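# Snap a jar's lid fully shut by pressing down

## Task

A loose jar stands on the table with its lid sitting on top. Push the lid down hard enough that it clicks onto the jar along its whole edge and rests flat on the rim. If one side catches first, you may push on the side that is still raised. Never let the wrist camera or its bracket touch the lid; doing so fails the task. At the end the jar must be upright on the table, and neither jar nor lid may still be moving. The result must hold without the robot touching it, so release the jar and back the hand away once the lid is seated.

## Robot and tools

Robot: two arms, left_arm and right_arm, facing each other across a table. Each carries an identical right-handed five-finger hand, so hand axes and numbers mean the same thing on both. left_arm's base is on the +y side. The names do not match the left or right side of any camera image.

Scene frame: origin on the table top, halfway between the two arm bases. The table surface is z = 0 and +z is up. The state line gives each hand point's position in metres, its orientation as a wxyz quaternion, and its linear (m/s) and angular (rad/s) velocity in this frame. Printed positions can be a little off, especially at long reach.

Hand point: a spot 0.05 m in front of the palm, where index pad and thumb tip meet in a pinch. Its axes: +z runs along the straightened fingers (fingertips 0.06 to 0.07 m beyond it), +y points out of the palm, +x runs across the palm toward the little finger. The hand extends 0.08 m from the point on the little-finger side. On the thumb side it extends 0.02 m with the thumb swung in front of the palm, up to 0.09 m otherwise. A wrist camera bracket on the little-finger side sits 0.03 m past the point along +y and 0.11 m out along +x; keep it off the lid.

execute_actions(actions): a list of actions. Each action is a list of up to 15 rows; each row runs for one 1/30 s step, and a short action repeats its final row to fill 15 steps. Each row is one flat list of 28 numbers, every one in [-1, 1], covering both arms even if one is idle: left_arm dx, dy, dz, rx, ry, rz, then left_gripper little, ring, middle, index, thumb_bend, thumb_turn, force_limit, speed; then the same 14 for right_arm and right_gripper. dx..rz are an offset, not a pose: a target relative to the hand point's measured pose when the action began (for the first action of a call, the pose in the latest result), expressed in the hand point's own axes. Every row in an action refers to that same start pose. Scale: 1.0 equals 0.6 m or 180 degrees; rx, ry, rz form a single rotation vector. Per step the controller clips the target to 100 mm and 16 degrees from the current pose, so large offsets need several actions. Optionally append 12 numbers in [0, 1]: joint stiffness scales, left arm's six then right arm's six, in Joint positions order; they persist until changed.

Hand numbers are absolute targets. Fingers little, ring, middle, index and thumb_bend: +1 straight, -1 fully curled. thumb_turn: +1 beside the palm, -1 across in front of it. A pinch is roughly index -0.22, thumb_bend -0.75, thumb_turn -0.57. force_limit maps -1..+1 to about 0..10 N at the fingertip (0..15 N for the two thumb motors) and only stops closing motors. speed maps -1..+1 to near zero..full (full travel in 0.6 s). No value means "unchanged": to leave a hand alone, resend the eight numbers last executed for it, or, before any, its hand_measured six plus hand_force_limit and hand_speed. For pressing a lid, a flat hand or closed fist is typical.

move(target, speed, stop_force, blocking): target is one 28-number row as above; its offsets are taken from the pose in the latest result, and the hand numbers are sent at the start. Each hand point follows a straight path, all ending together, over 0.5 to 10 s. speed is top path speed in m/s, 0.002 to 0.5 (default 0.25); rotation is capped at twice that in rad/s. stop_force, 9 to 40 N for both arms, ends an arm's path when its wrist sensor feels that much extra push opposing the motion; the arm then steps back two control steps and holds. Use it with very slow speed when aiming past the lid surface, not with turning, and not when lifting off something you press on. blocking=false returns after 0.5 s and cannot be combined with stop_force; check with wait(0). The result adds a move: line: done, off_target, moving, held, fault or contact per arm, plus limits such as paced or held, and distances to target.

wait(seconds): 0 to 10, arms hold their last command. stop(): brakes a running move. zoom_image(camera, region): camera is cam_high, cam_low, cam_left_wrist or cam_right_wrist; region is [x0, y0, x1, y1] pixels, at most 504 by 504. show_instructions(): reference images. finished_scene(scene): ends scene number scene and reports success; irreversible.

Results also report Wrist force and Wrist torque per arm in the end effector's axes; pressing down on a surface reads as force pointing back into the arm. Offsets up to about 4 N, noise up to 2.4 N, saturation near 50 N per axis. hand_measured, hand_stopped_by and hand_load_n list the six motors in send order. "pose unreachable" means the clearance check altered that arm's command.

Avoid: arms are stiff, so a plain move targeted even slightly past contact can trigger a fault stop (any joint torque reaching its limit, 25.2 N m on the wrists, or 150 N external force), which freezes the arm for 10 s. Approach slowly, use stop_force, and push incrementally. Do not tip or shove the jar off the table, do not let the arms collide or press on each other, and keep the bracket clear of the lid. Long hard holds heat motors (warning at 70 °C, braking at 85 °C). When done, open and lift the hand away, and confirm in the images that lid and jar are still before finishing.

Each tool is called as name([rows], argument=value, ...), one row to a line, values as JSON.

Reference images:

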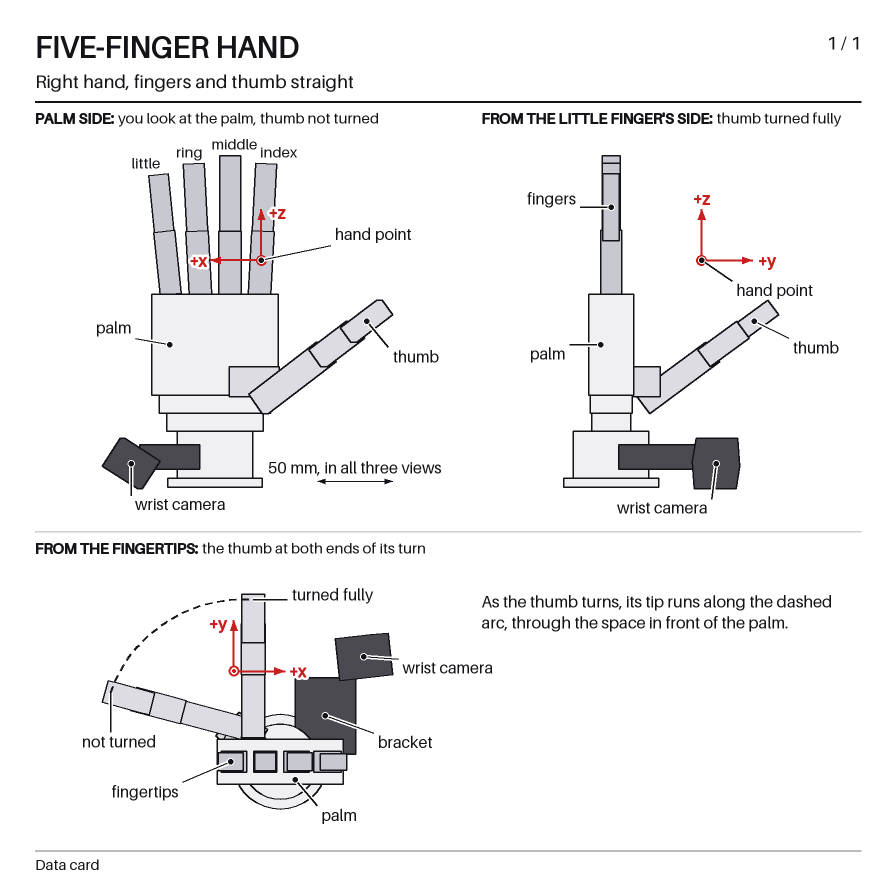

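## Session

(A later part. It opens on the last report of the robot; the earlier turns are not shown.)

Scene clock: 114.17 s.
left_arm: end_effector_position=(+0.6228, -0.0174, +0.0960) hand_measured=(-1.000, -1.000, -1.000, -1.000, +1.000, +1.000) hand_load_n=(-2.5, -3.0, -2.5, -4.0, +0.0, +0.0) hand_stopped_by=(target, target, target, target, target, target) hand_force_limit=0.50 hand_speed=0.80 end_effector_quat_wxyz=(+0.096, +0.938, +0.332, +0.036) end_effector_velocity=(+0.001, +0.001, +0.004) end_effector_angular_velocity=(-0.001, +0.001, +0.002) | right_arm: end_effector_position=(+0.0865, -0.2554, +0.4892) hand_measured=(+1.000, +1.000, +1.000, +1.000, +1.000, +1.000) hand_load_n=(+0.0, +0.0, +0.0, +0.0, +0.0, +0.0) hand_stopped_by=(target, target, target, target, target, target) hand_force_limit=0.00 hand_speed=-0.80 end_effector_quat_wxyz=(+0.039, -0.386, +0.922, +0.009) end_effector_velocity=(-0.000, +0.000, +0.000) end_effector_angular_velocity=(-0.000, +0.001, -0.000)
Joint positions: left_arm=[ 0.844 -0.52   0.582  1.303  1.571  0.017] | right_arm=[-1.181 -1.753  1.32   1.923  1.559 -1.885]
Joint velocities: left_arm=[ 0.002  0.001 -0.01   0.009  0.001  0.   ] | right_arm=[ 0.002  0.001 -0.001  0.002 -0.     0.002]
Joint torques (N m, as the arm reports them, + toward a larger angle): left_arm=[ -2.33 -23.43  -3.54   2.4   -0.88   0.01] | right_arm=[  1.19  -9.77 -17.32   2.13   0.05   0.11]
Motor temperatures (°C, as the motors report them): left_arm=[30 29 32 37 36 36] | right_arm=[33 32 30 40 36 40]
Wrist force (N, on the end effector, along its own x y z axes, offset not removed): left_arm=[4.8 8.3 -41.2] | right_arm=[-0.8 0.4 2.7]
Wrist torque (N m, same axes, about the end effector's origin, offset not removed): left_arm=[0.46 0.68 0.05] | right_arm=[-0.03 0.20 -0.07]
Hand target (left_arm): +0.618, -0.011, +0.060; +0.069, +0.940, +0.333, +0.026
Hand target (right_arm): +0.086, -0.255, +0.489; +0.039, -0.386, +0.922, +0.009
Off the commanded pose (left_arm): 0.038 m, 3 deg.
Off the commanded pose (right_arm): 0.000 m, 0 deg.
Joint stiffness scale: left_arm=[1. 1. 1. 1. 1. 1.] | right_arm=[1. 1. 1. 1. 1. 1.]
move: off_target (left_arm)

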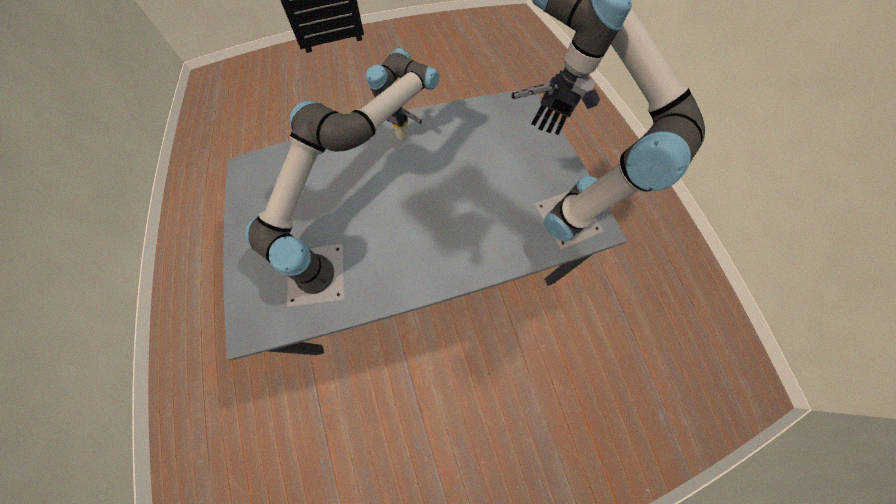

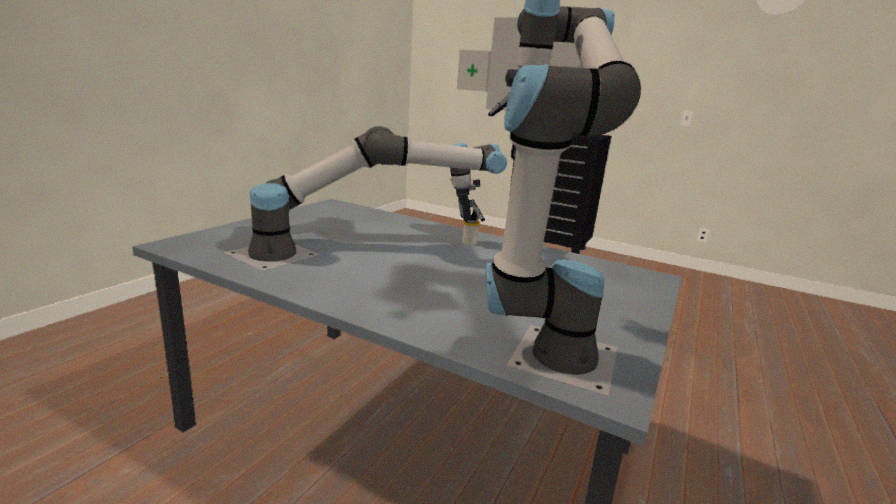

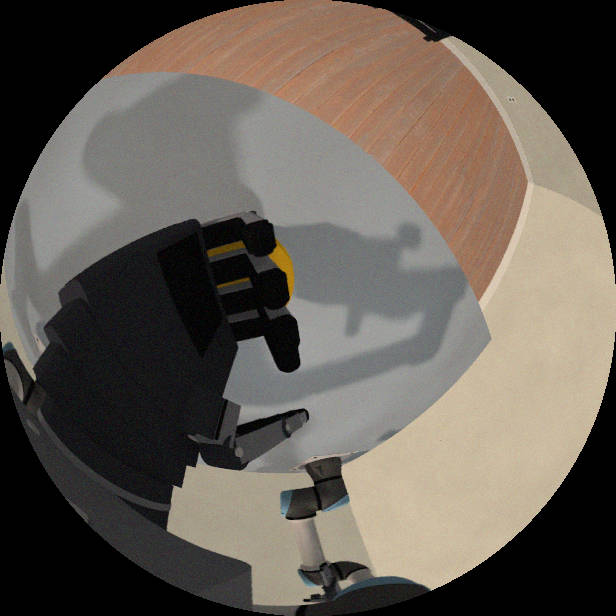

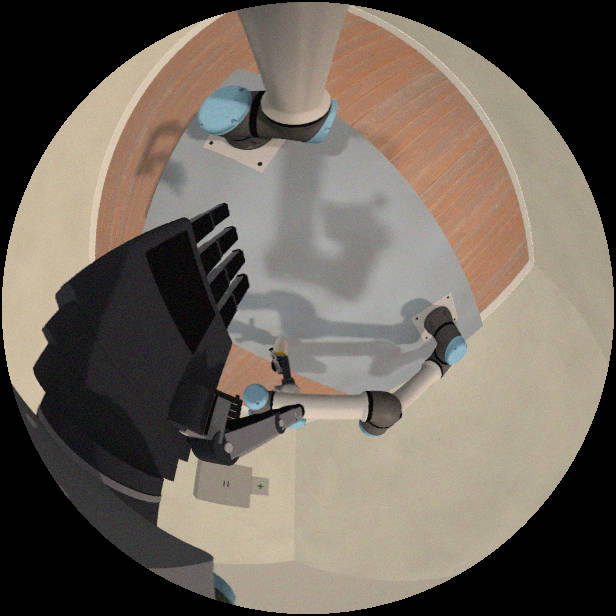

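execute_actions([
  [[0,-0.026,0.058,0.0186,0,0,-1,-1,-1,-1,1,1,0.5,0.8,0,0,0,0,0,0,1,1,1,1,1,1,0,-0.8],[0,-0.0269,0.0601,0.0192,0,0,-1,-1,-1,-1,1,1,0.5,0.8,0,0,0,0,0,0,1,1,1,1,1,1,0,-0.8],[0,-0.0278,0.0622,0.0198,0,0,-1,-1,-1,-1,1,1,0.5,0.8,0,0,0,0,0,0,1,1,1,1,1,1,0,-0.8],[0,-0.0287,0.0642,0.0204,0,0,-1,-1,-1,-1,1,1,0.5,0.8,0,0,0,0,0,0,1,1,1,1,1,1,0,-0.8],[0,-0.0296,0.0663,0.021,0,0,-1,-1,-1,-1,1,1,0.5,0.8,0,0,0,0,0,0,1,1,1,1,1,1,0,-0.8],[0,-0.0305,0.0683,0.0216,0,0,-1,-1,-1,-1,1,1,0.5,0.8,0,0,0,0,0,0,1,1,1,1,1,1,0,-0.8],[0,-0.0315,0.0704,0.0222,0,0,-1,-1,-1,-1,1,1,0.5,0.8,0,0,0,0,0,0,1,1,1,1,1,1,0,-0.8],[0,-0.0324,0.0724,0.0228,0,0,-1,-1,-1,-1,1,1,0.5,0.8,0,0,0,0,0,0,1,1,1,1,1,1,0,-0.8],[0,-0.0333,0.0745,0.0234,0,0,-1,-1,-1,-1,1,1,0.5,0.8,0,0,0,0,0,0,1,1,1,1,1,1,0,-0.8],[0,-0.0342,0.0765,0.024,0,0,-1,-1,-1,-1,1,1,0.5,0.8,0,0,0,0,0,0,1,1,1,1,1,1,0,-0.8],[0,-0.0351,0.0786,0.0246,0,0,-1,-1,-1,-1,1,1,0.5,0.8,0,0,0,0,0,0,1,1,1,1,1,1,0,-0.8],[0,-0.036,0.0806,0.0252,0,0,-1,-1,-1,-1,1,1,0.5,0.8,0,0,0,0,0,0,1,1,1,1,1,1,0,-0.8],[0,-0.037,0.0827,0.0258,0,0,-1,-1,-1,-1,1,1,0.5,0.8,0,0,0,0,0,0,1,1,1,1,1,1,0,-0.8],[0,-0.0379,0.0847,0.0264,0,0,-1,-1,-1,-1,1,1,0.5,0.8,0,0,0,0,0,0,1,1,1,1,1,1,0,-0.8],[0,-0.0388,0.0868,0.027,0,0,-1,-1,-1,-1,1,1,0.5,0.8,0,0,0,0,0,0,1,1,1,1,1,1,0,-0.8]],
])

wait(seconds=0.5)

zoom_image(camera="cam_low", region=[430, 180, 510, 260])

Scene clock: 120.83 s.
left_arm: end_effector_position=(+0.6227, -0.0173, +0.0955) hand_measured=(-1.000, -1.000, -1.000, -1.000, +1.000, +1.000) hand_load_n=(-3.5, -4.0, -4.0, -5.5, +0.0, +0.0) hand_stopped_by=(target, target, target, target, target, target) hand_force_limit=0.50 hand_speed=0.80 end_effector_quat_wxyz=(+0.096, +0.938, +0.332, +0.035) end_effector_velocity=(-0.000, +0.000, -0.001) end_effector_angular_velocity=(-0.001, -0.002, +0.000) | right_arm: end_effector_position=(+0.0865, -0.2554, +0.4892) hand_measured=(+1.000, +1.000, +1.000, +1.000, +1.000, +1.000) hand_load_n=(+0.0, +0.0, +0.0, +0.0, +0.0, +0.0) hand_stopped_by=(target, target, target, target, target, target) hand_force_limit=0.00 hand_speed=-0.80 end_effector_quat_wxyz=(+0.039, -0.386, +0.922, +0.009) end_effector_velocity=(-0.000, -0.000, +0.000) end_effector_angular_velocity=(-0.001, +0.001, -0.001)
Joint positions: left_arm=[ 0.844 -0.519  0.583  1.303  1.571  0.017] | right_arm=[-1.181 -1.753  1.32   1.923  1.559 -1.885]
Joint velocities: left_arm=[-0.    -0.004  0.009 -0.008 -0.001 -0.   ] | right_arm=[-0.001 -0.001  0.001  0.001  0.     0.001]
Joint torques (N m, as the arm reports them, + toward a larger angle): left_arm=[ -1.62 -10.39   8.65   2.14  -0.85   0.12] | right_arm=[  1.27  -9.28 -17.75   2.14  -0.1    0.11]
Motor temperatures (°C, as the motors report them): left_arm=[30 29 32 37 36 36] | right_arm=[33 32 30 40 36 40]
Wrist force (N, on the end effector, along its own x y z axes, offset not removed): left_arm=[2.0 19.6 -50.0] | right_arm=[-1.2 -2.5 2.6]
Wrist torque (N m, same axes, about the end effector's origin, offset not removed): left_arm=[1.71 0.97 0.33] | right_arm=[-0.44 0.23 -0.08]
Hand target (left_arm): +0.614, -0.006, +0.042; +0.056, +0.941, +0.333, +0.021
Hand target (right_arm): +0.086, -0.255, +0.489; +0.039, -0.386, +0.922, +0.009
Off the commanded pose (left_arm): 0.057 m, 5 deg.
Off the commanded pose (right_arm): 0.000 m, 0 deg.
Joint stiffness scale: left_arm=[1. 1. 1. 1. 1. 1.] | right_arm=[1. 1. 1. 1. 1. 1.]

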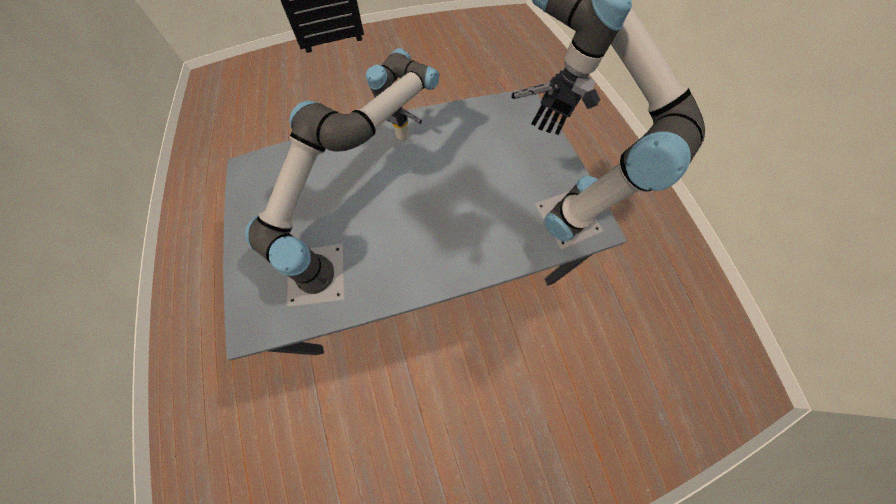

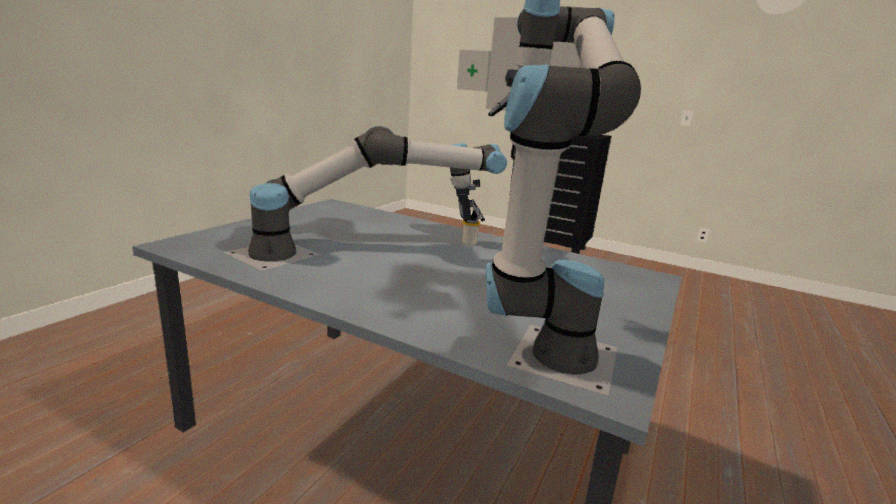

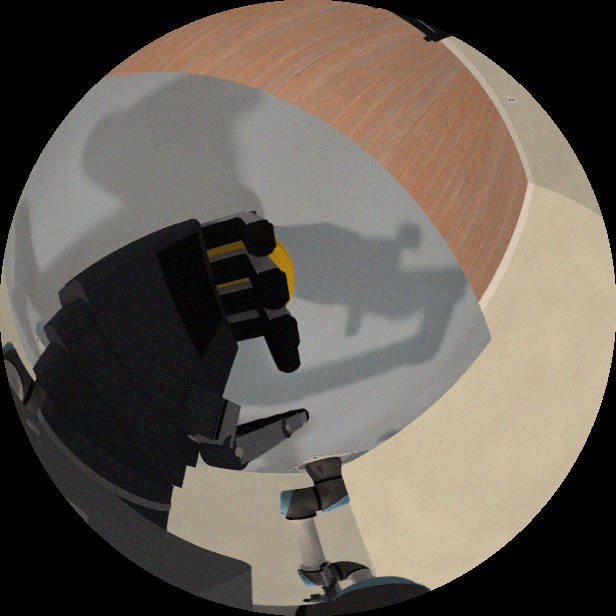

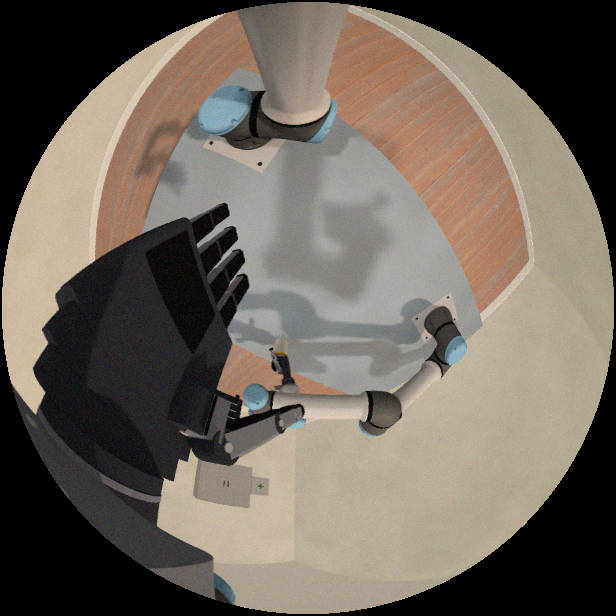

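Scene clock: 121.33 s.
left_arm: end_effector_position=(+0.6226, -0.0173, +0.0955) hand_measured=(-1.000, -1.000, -1.000, -1.000, +1.000, +1.000) hand_load_n=(-3.5, -4.5, -4.5, -5.5, +0.0, +0.0) hand_stopped_by=(target, target, target, target, target, target) hand_force_limit=0.50 hand_speed=0.80 end_effector_quat_wxyz=(+0.096, +0.938, +0.332, +0.035) end_effector_velocity=(+0.000, +0.000, -0.000) end_effector_angular_velocity=(+0.000, +0.000, +0.001) | right_arm: end_effector_position=(+0.0865, -0.2554, +0.4892) hand_measured=(+1.000, +1.000, +1.000, +1.000, +1.000, +1.000) hand_load_n=(+0.0, +0.0, +0.0, +0.0, +0.0, +0.0) hand_stopped_by=(target, target, target, target, target, target) hand_force_limit=0.00 hand_speed=-0.80 end_effector_quat_wxyz=(+0.039, -0.386, +0.922, +0.009) end_effector_velocity=(+0.000, +0.000, -0.000) end_effector_angular_velocity=(+0.000, -0.001, +0.000)
Joint positions: left_arm=[ 0.844 -0.52   0.584  1.302  1.571  0.017] | right_arm=[-1.181 -1.753  1.32   1.923  1.559 -1.885]
Joint velocities: left_arm=[ 0.  0. -0. -0. -0. -0.] | right_arm=[ 0.001  0.001 -0.001 -0.001  0.     0.   ]
Joint torques (N m, as the arm reports them, + toward a larger angle): left_arm=[ -2.26 -10.92   8.38   2.35  -0.93   0.16] | right_arm=[  1.1  -10.69 -16.75   2.14  -0.06   0.17]
Motor temperatures (°C, as the motors report them): left_arm=[30 29 32 37 36 36] | right_arm=[33 32 30 40 36 40]
Wrist force (N, on the end effector, along its own x y z axes, offset not removed): left_arm=[0.5 18.1 -50.0] | right_arm=[-0.3 -2.5 0.7]
Wrist torque (N m, same axes, about the end effector's origin, offset not removed): left_arm=[1.00 1.21 0.27] | right_arm=[-0.37 0.13 -0.31]
Hand target (left_arm): +0.614, -0.006, +0.042; +0.056, +0.941, +0.333, +0.021
Hand target (right_arm): +0.086, -0.255, +0.489; +0.039, -0.386, +0.922, +0.009
Off the commanded pose (left_arm): 0.056 m, 5 deg.
Off the commanded pose (right_arm): 0.000 m, 0 deg.
Joint stiffness scale: left_arm=[1. 1. 1. 1. 1. 1.] | right_arm=[1. 1. 1. 1. 1. 1.]
wait: 0.50 s; at rest by 0.17 s

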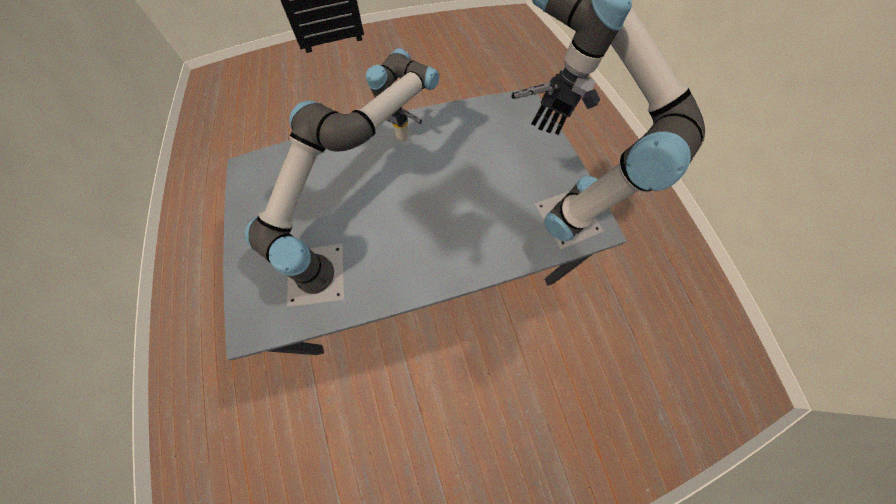

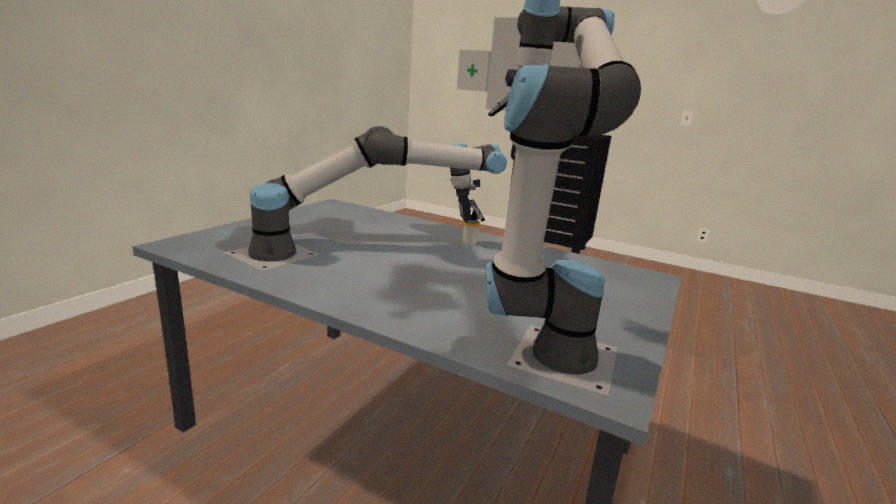

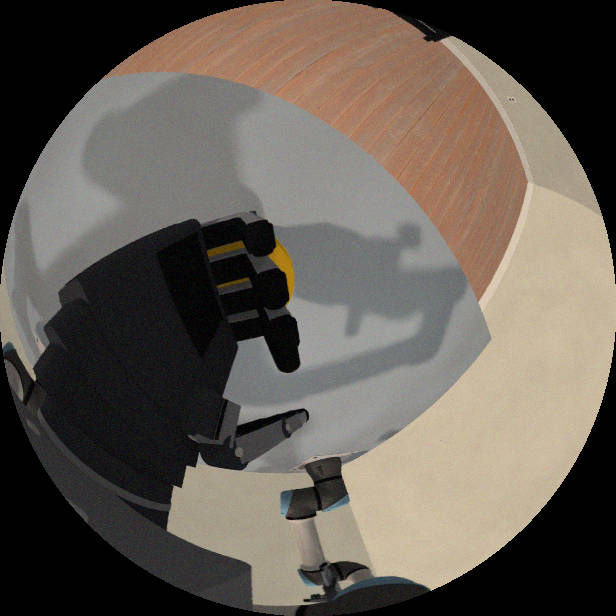

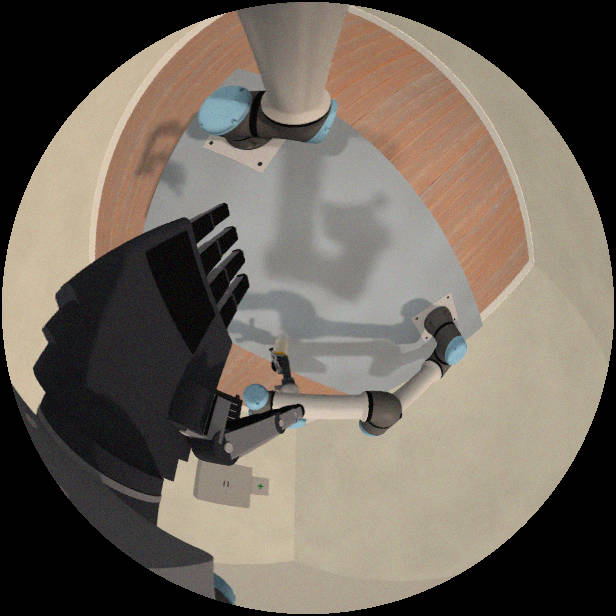

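Region (430, 180, 510, 260) of cam_low's 896x504 image, scaled by 6.300, with more detail than that image has.

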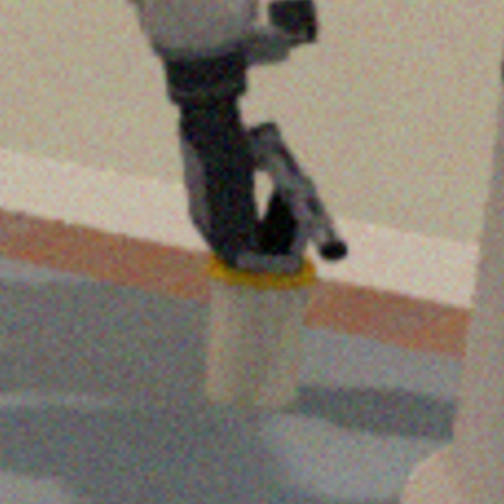

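zoom_image(camera="cam_low", region=[455, 210, 490, 245])

zoom_image(camera="cam_right_wrist", region=[260, 330, 305, 375])

Region (455, 210, 490, 245) of cam_low's 896x504 image, scaled by 14.400, with more detail than that image has.

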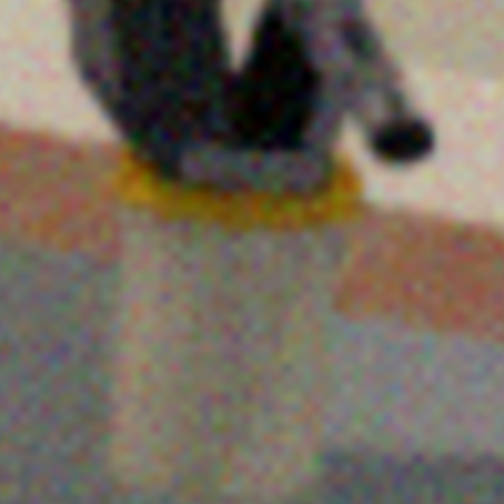

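Region (260, 330, 305, 375) of cam_right_wrist's 616x616 image, scaled by 11.200, with more detail than that image has.

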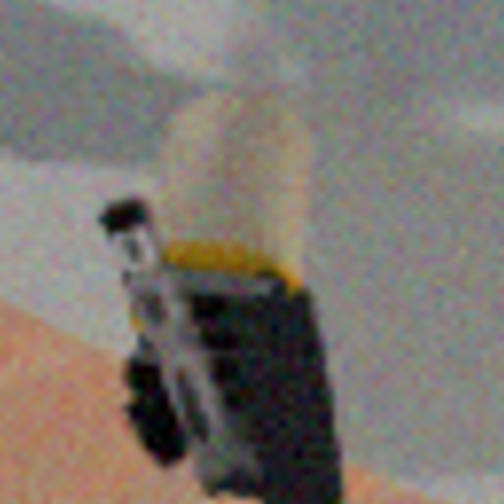

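execute_actions([
  [[0,-0.0422,0.0852,0.0278,0,0,-1,-1,-1,-1,1,1,0.5,0.8,0,0,0,0,0,0,1,1,1,1,1,1,0,-0.8],[0,-0.043,0.0879,0.0285,0,0,-1,-1,-1,-1,1,1,0.5,0.8,0,0,0,0,0,0,1,1,1,1,1,1,0,-0.8],[0,-0.0439,0.0907,0.0291,0,0,-1,-1,-1,-1,1,1,0.5,0.8,0,0,0,0,0,0,1,1,1,1,1,1,0,-0.8],[0,-0.0447,0.0934,0.0298,0,0,-1,-1,-1,-1,1,1,0.5,0.8,0,0,0,0,0,0,1,1,1,1,1,1,0,-0.8],[0,-0.0455,0.0961,0.0304,0,0,-1,-1,-1,-1,1,1,0.5,0.8,0,0,0,0,0,0,1,1,1,1,1,1,0,-0.8],[0,-0.0463,0.0988,0.0311,0,0,-1,-1,-1,-1,1,1,0.5,0.8,0,0,0,0,0,0,1,1,1,1,1,1,0,-0.8],[0,-0.0472,0.1016,0.0317,0,0,-1,-1,-1,-1,1,1,0.5,0.8,0,0,0,0,0,0,1,1,1,1,1,1,0,-0.8],[0,-0.048,0.1043,0.0324,0,0,-1,-1,-1,-1,1,1,0.5,0.8,0,0,0,0,0,0,1,1,1,1,1,1,0,-0.8],[0,-0.0488,0.107,0.033,0,0,-1,-1,-1,-1,1,1,0.5,0.8,0,0,0,0,0,0,1,1,1,1,1,1,0,-0.8],[0,-0.0496,0.1097,0.0337,0,0,-1,-1,-1,-1,1,1,0.5,0.8,0,0,0,0,0,0,1,1,1,1,1,1,0,-0.8],[0,-0.0505,0.1125,0.0343,0,0,-1,-1,-1,-1,1,1,0.5,0.8,0,0,0,0,0,0,1,1,1,1,1,1,0,-0.8],[0,-0.0513,0.1152,0.035,0,0,-1,-1,-1,-1,1,1,0.5,0.8,0,0,0,0,0,0,1,1,1,1,1,1,0,-0.8]],
])

wait(seconds=0.4)

Scene clock: 131.63 s.
left_arm: end_effector_position=(+0.6226, -0.0172, +0.0952) hand_measured=(-1.000, -1.000, -1.000, -1.000, +1.000, +1.000) hand_load_n=(-4.5, -5.5, -5.5, -7.0, +0.0, +0.0) hand_stopped_by=(target, target, target, target, target, target) hand_force_limit=0.50 hand_speed=0.80 end_effector_quat_wxyz=(+0.097, +0.938, +0.332, +0.036) end_effector_velocity=(+0.000, +0.000, +0.000) end_effector_angular_velocity=(-0.001, -0.000, +0.001) | right_arm: end_effector_position=(+0.0865, -0.2554, +0.4892) hand_measured=(+1.000, +1.000, +1.000, +1.000, +1.000, +1.000) hand_load_n=(+0.0, +0.0, +0.0, +0.0, +0.0, +0.0) hand_stopped_by=(target, target, target, target, target, target) hand_force_limit=0.00 hand_speed=-0.80 end_effector_quat_wxyz=(+0.039, -0.386, +0.922, +0.009) end_effector_velocity=(+0.000, -0.000, +0.000) end_effector_angular_velocity=(-0.000, +0.001, +0.000)
Joint positions: left_arm=[ 0.844 -0.523  0.592  1.295  1.571  0.017] | right_arm=[-1.181 -1.753  1.32   1.923  1.559 -1.885]
Joint velocities: left_arm=[ 0.001 -0.    -0.    -0.001  0.001  0.   ] | right_arm=[-0.001  0.001 -0.001  0.001 -0.    -0.001]
Joint torques (N m, as the arm reports them, + toward a larger angle): left_arm=[-1.98  2.64 14.34  3.24 -1.02  0.23] | right_arm=[  1.19  -9.51 -16.37   2.28   0.11   0.16]
Motor temperatures (°C, as the motors report them): left_arm=[30 29 32 37 36 36] | right_arm=[33 32 30 40 36 40]
Wrist force (N, on the end effector, along its own x y z axes, offset not removed): left_arm=[-5.0 29.4 -50.0] | right_arm=[-0.6 0.5 2.5]
Wrist torque (N m, same axes, about the end effector's origin, offset not removed): left_arm=[1.04 1.95 0.22] | right_arm=[-0.10 0.11 0.01]
Hand target (left_arm): +0.611, -0.002, +0.025; +0.044, +0.942, +0.333, +0.017
Hand target (right_arm): +0.086, -0.255, +0.489; +0.039, -0.386, +0.922, +0.009
Off the commanded pose (left_arm): 0.075 m, 6 deg.
Off the commanded pose (right_arm): 0.000 m, 0 deg.
Joint stiffness scale: left_arm=[1. 1. 1. 1. 1. 1.] | right_arm=[1. 1. 1. 1. 1. 1.]

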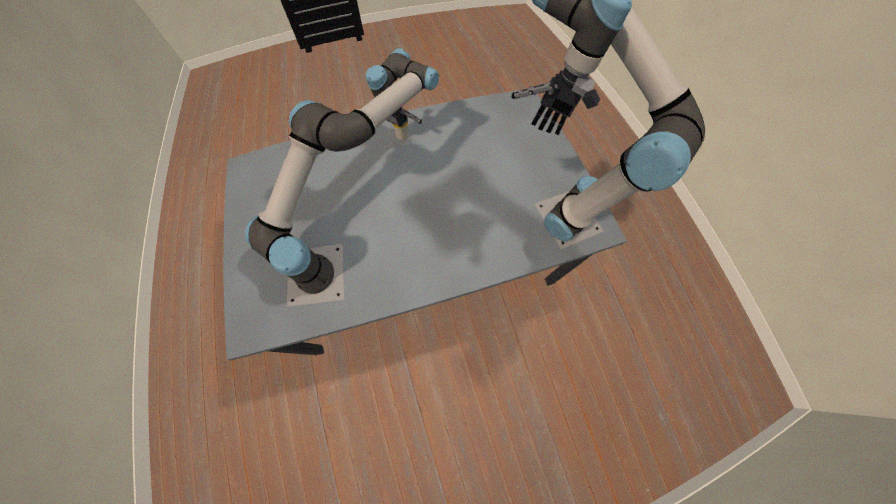

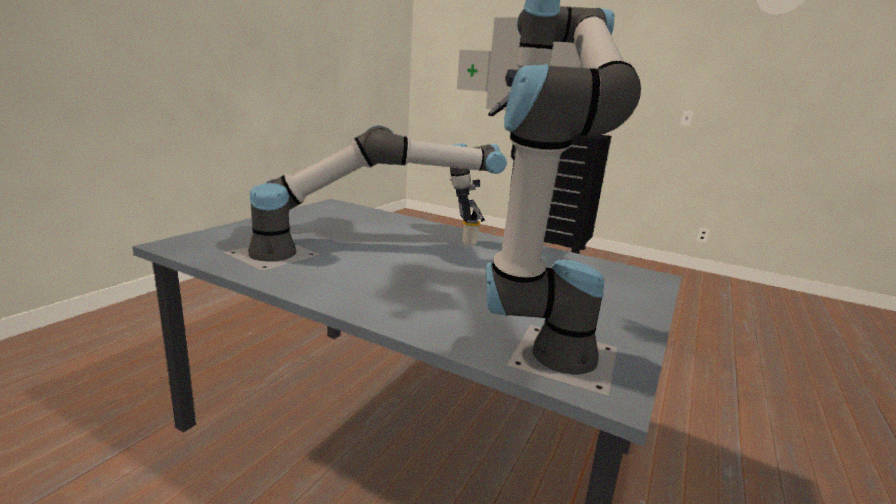

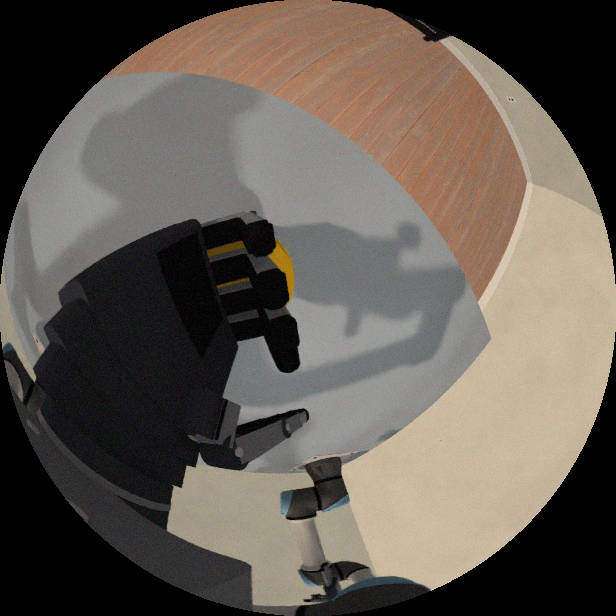

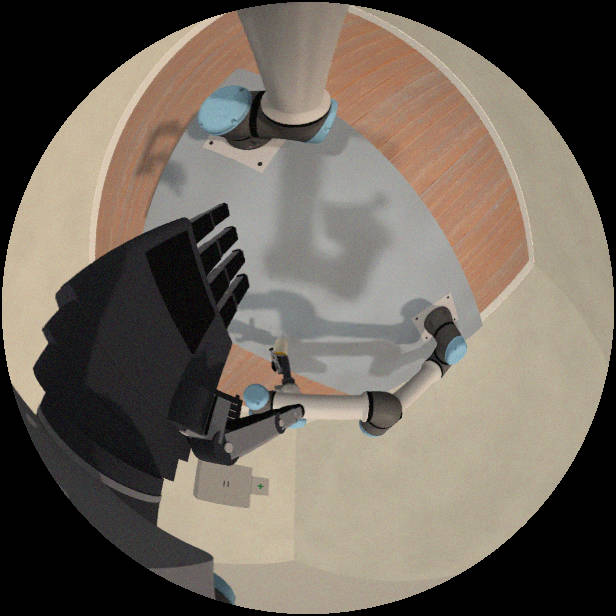

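Scene clock: 132.03 s.
left_arm: end_effector_position=(+0.6226, -0.0172, +0.0951) hand_measured=(-1.000, -1.000, -1.000, -1.000, +1.000, +1.000) hand_load_n=(-4.5, -5.5, -5.5, -7.0, +0.0, +0.0) hand_stopped_by=(target, target, target, target, target, target) hand_force_limit=0.50 hand_speed=0.80 end_effector_quat_wxyz=(+0.097, +0.938, +0.332, +0.036) end_effector_velocity=(-0.000, -0.001, +0.000) end_effector_angular_velocity=(-0.001, -0.000, -0.000) | right_arm: end_effector_position=(+0.0865, -0.2554, +0.4892) hand_measured=(+1.000, +1.000, +1.000, +1.000, +1.000, +1.000) hand_load_n=(+0.0, +0.0, +0.0, +0.0, +0.0, +0.0) hand_stopped_by=(target, target, target, target, target, target) hand_force_limit=0.00 hand_speed=-0.80 end_effector_quat_wxyz=(+0.039, -0.386, +0.922, +0.009) end_effector_velocity=(+0.000, +0.000, -0.000) end_effector_angular_velocity=(-0.000, +0.000, +0.000)
Joint positions: left_arm=[ 0.844 -0.523  0.592  1.295  1.571  0.017] | right_arm=[-1.181 -1.753  1.32   1.923  1.559 -1.885]
Joint velocities: left_arm=[-0.001  0.    -0.001 -0.     0.    -0.   ] | right_arm=[-0.     0.001  0.    -0.     0.    -0.   ]
Joint torques (N m, as the arm reports them, + toward a larger angle): left_arm=[-1.58  4.1  15.08  3.03 -1.08  0.02] | right_arm=[  0.68  -9.86 -16.97   2.17   0.07  -0.01]
Motor temperatures (°C, as the motors report them): left_arm=[30 29 32 37 36 36] | right_arm=[33 32 30 40 36 40]
Wrist force (N, on the end effector, along its own x y z axes, offset not removed): left_arm=[2.1 28.5 -50.0] | right_arm=[0.1 0.5 3.2]
Wrist torque (N m, same axes, about the end effector's origin, offset not removed): left_arm=[1.08 1.04 0.46] | right_arm=[-0.05 0.01 -0.01]
Hand target (left_arm): +0.611, -0.002, +0.025; +0.044, +0.942, +0.333, +0.017
Hand target (right_arm): +0.086, -0.255, +0.489; +0.039, -0.386, +0.922, +0.009
Off the commanded pose (left_arm): 0.075 m, 6 deg.
Off the commanded pose (right_arm): 0.000 m, 0 deg.
Joint stiffness scale: left_arm=[1. 1. 1. 1. 1. 1.] | right_arm=[1. 1. 1. 1. 1. 1.]
wait: 0.40 s; at rest by 0.17 s

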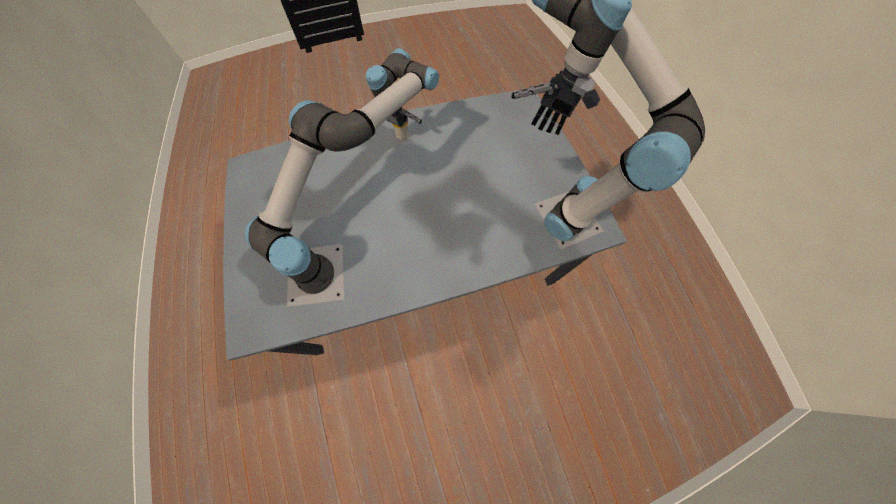

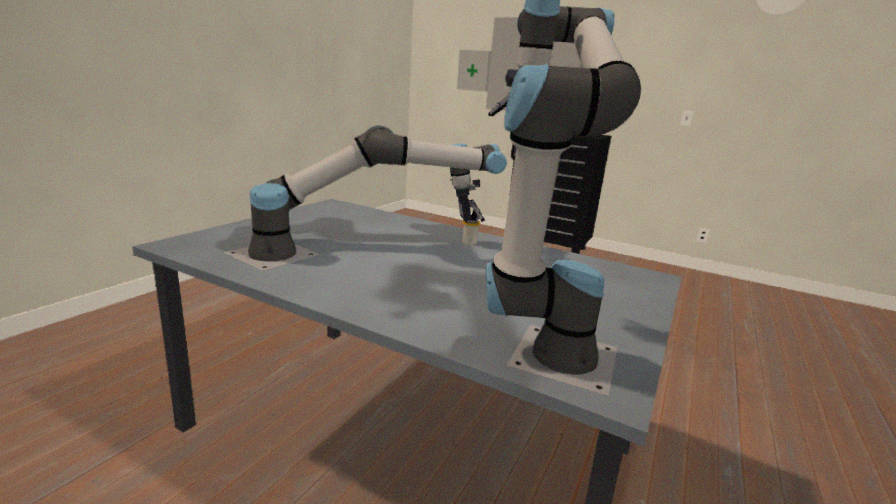

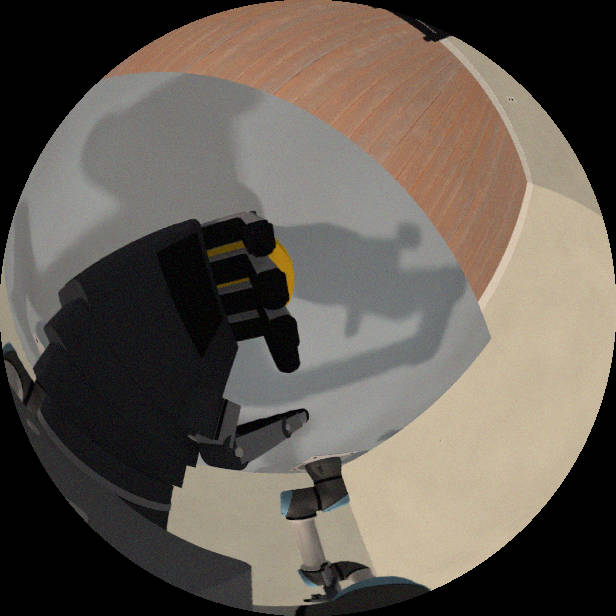

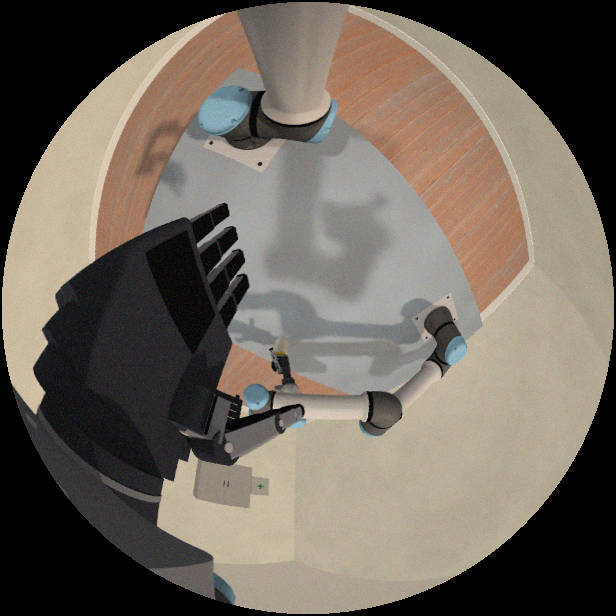

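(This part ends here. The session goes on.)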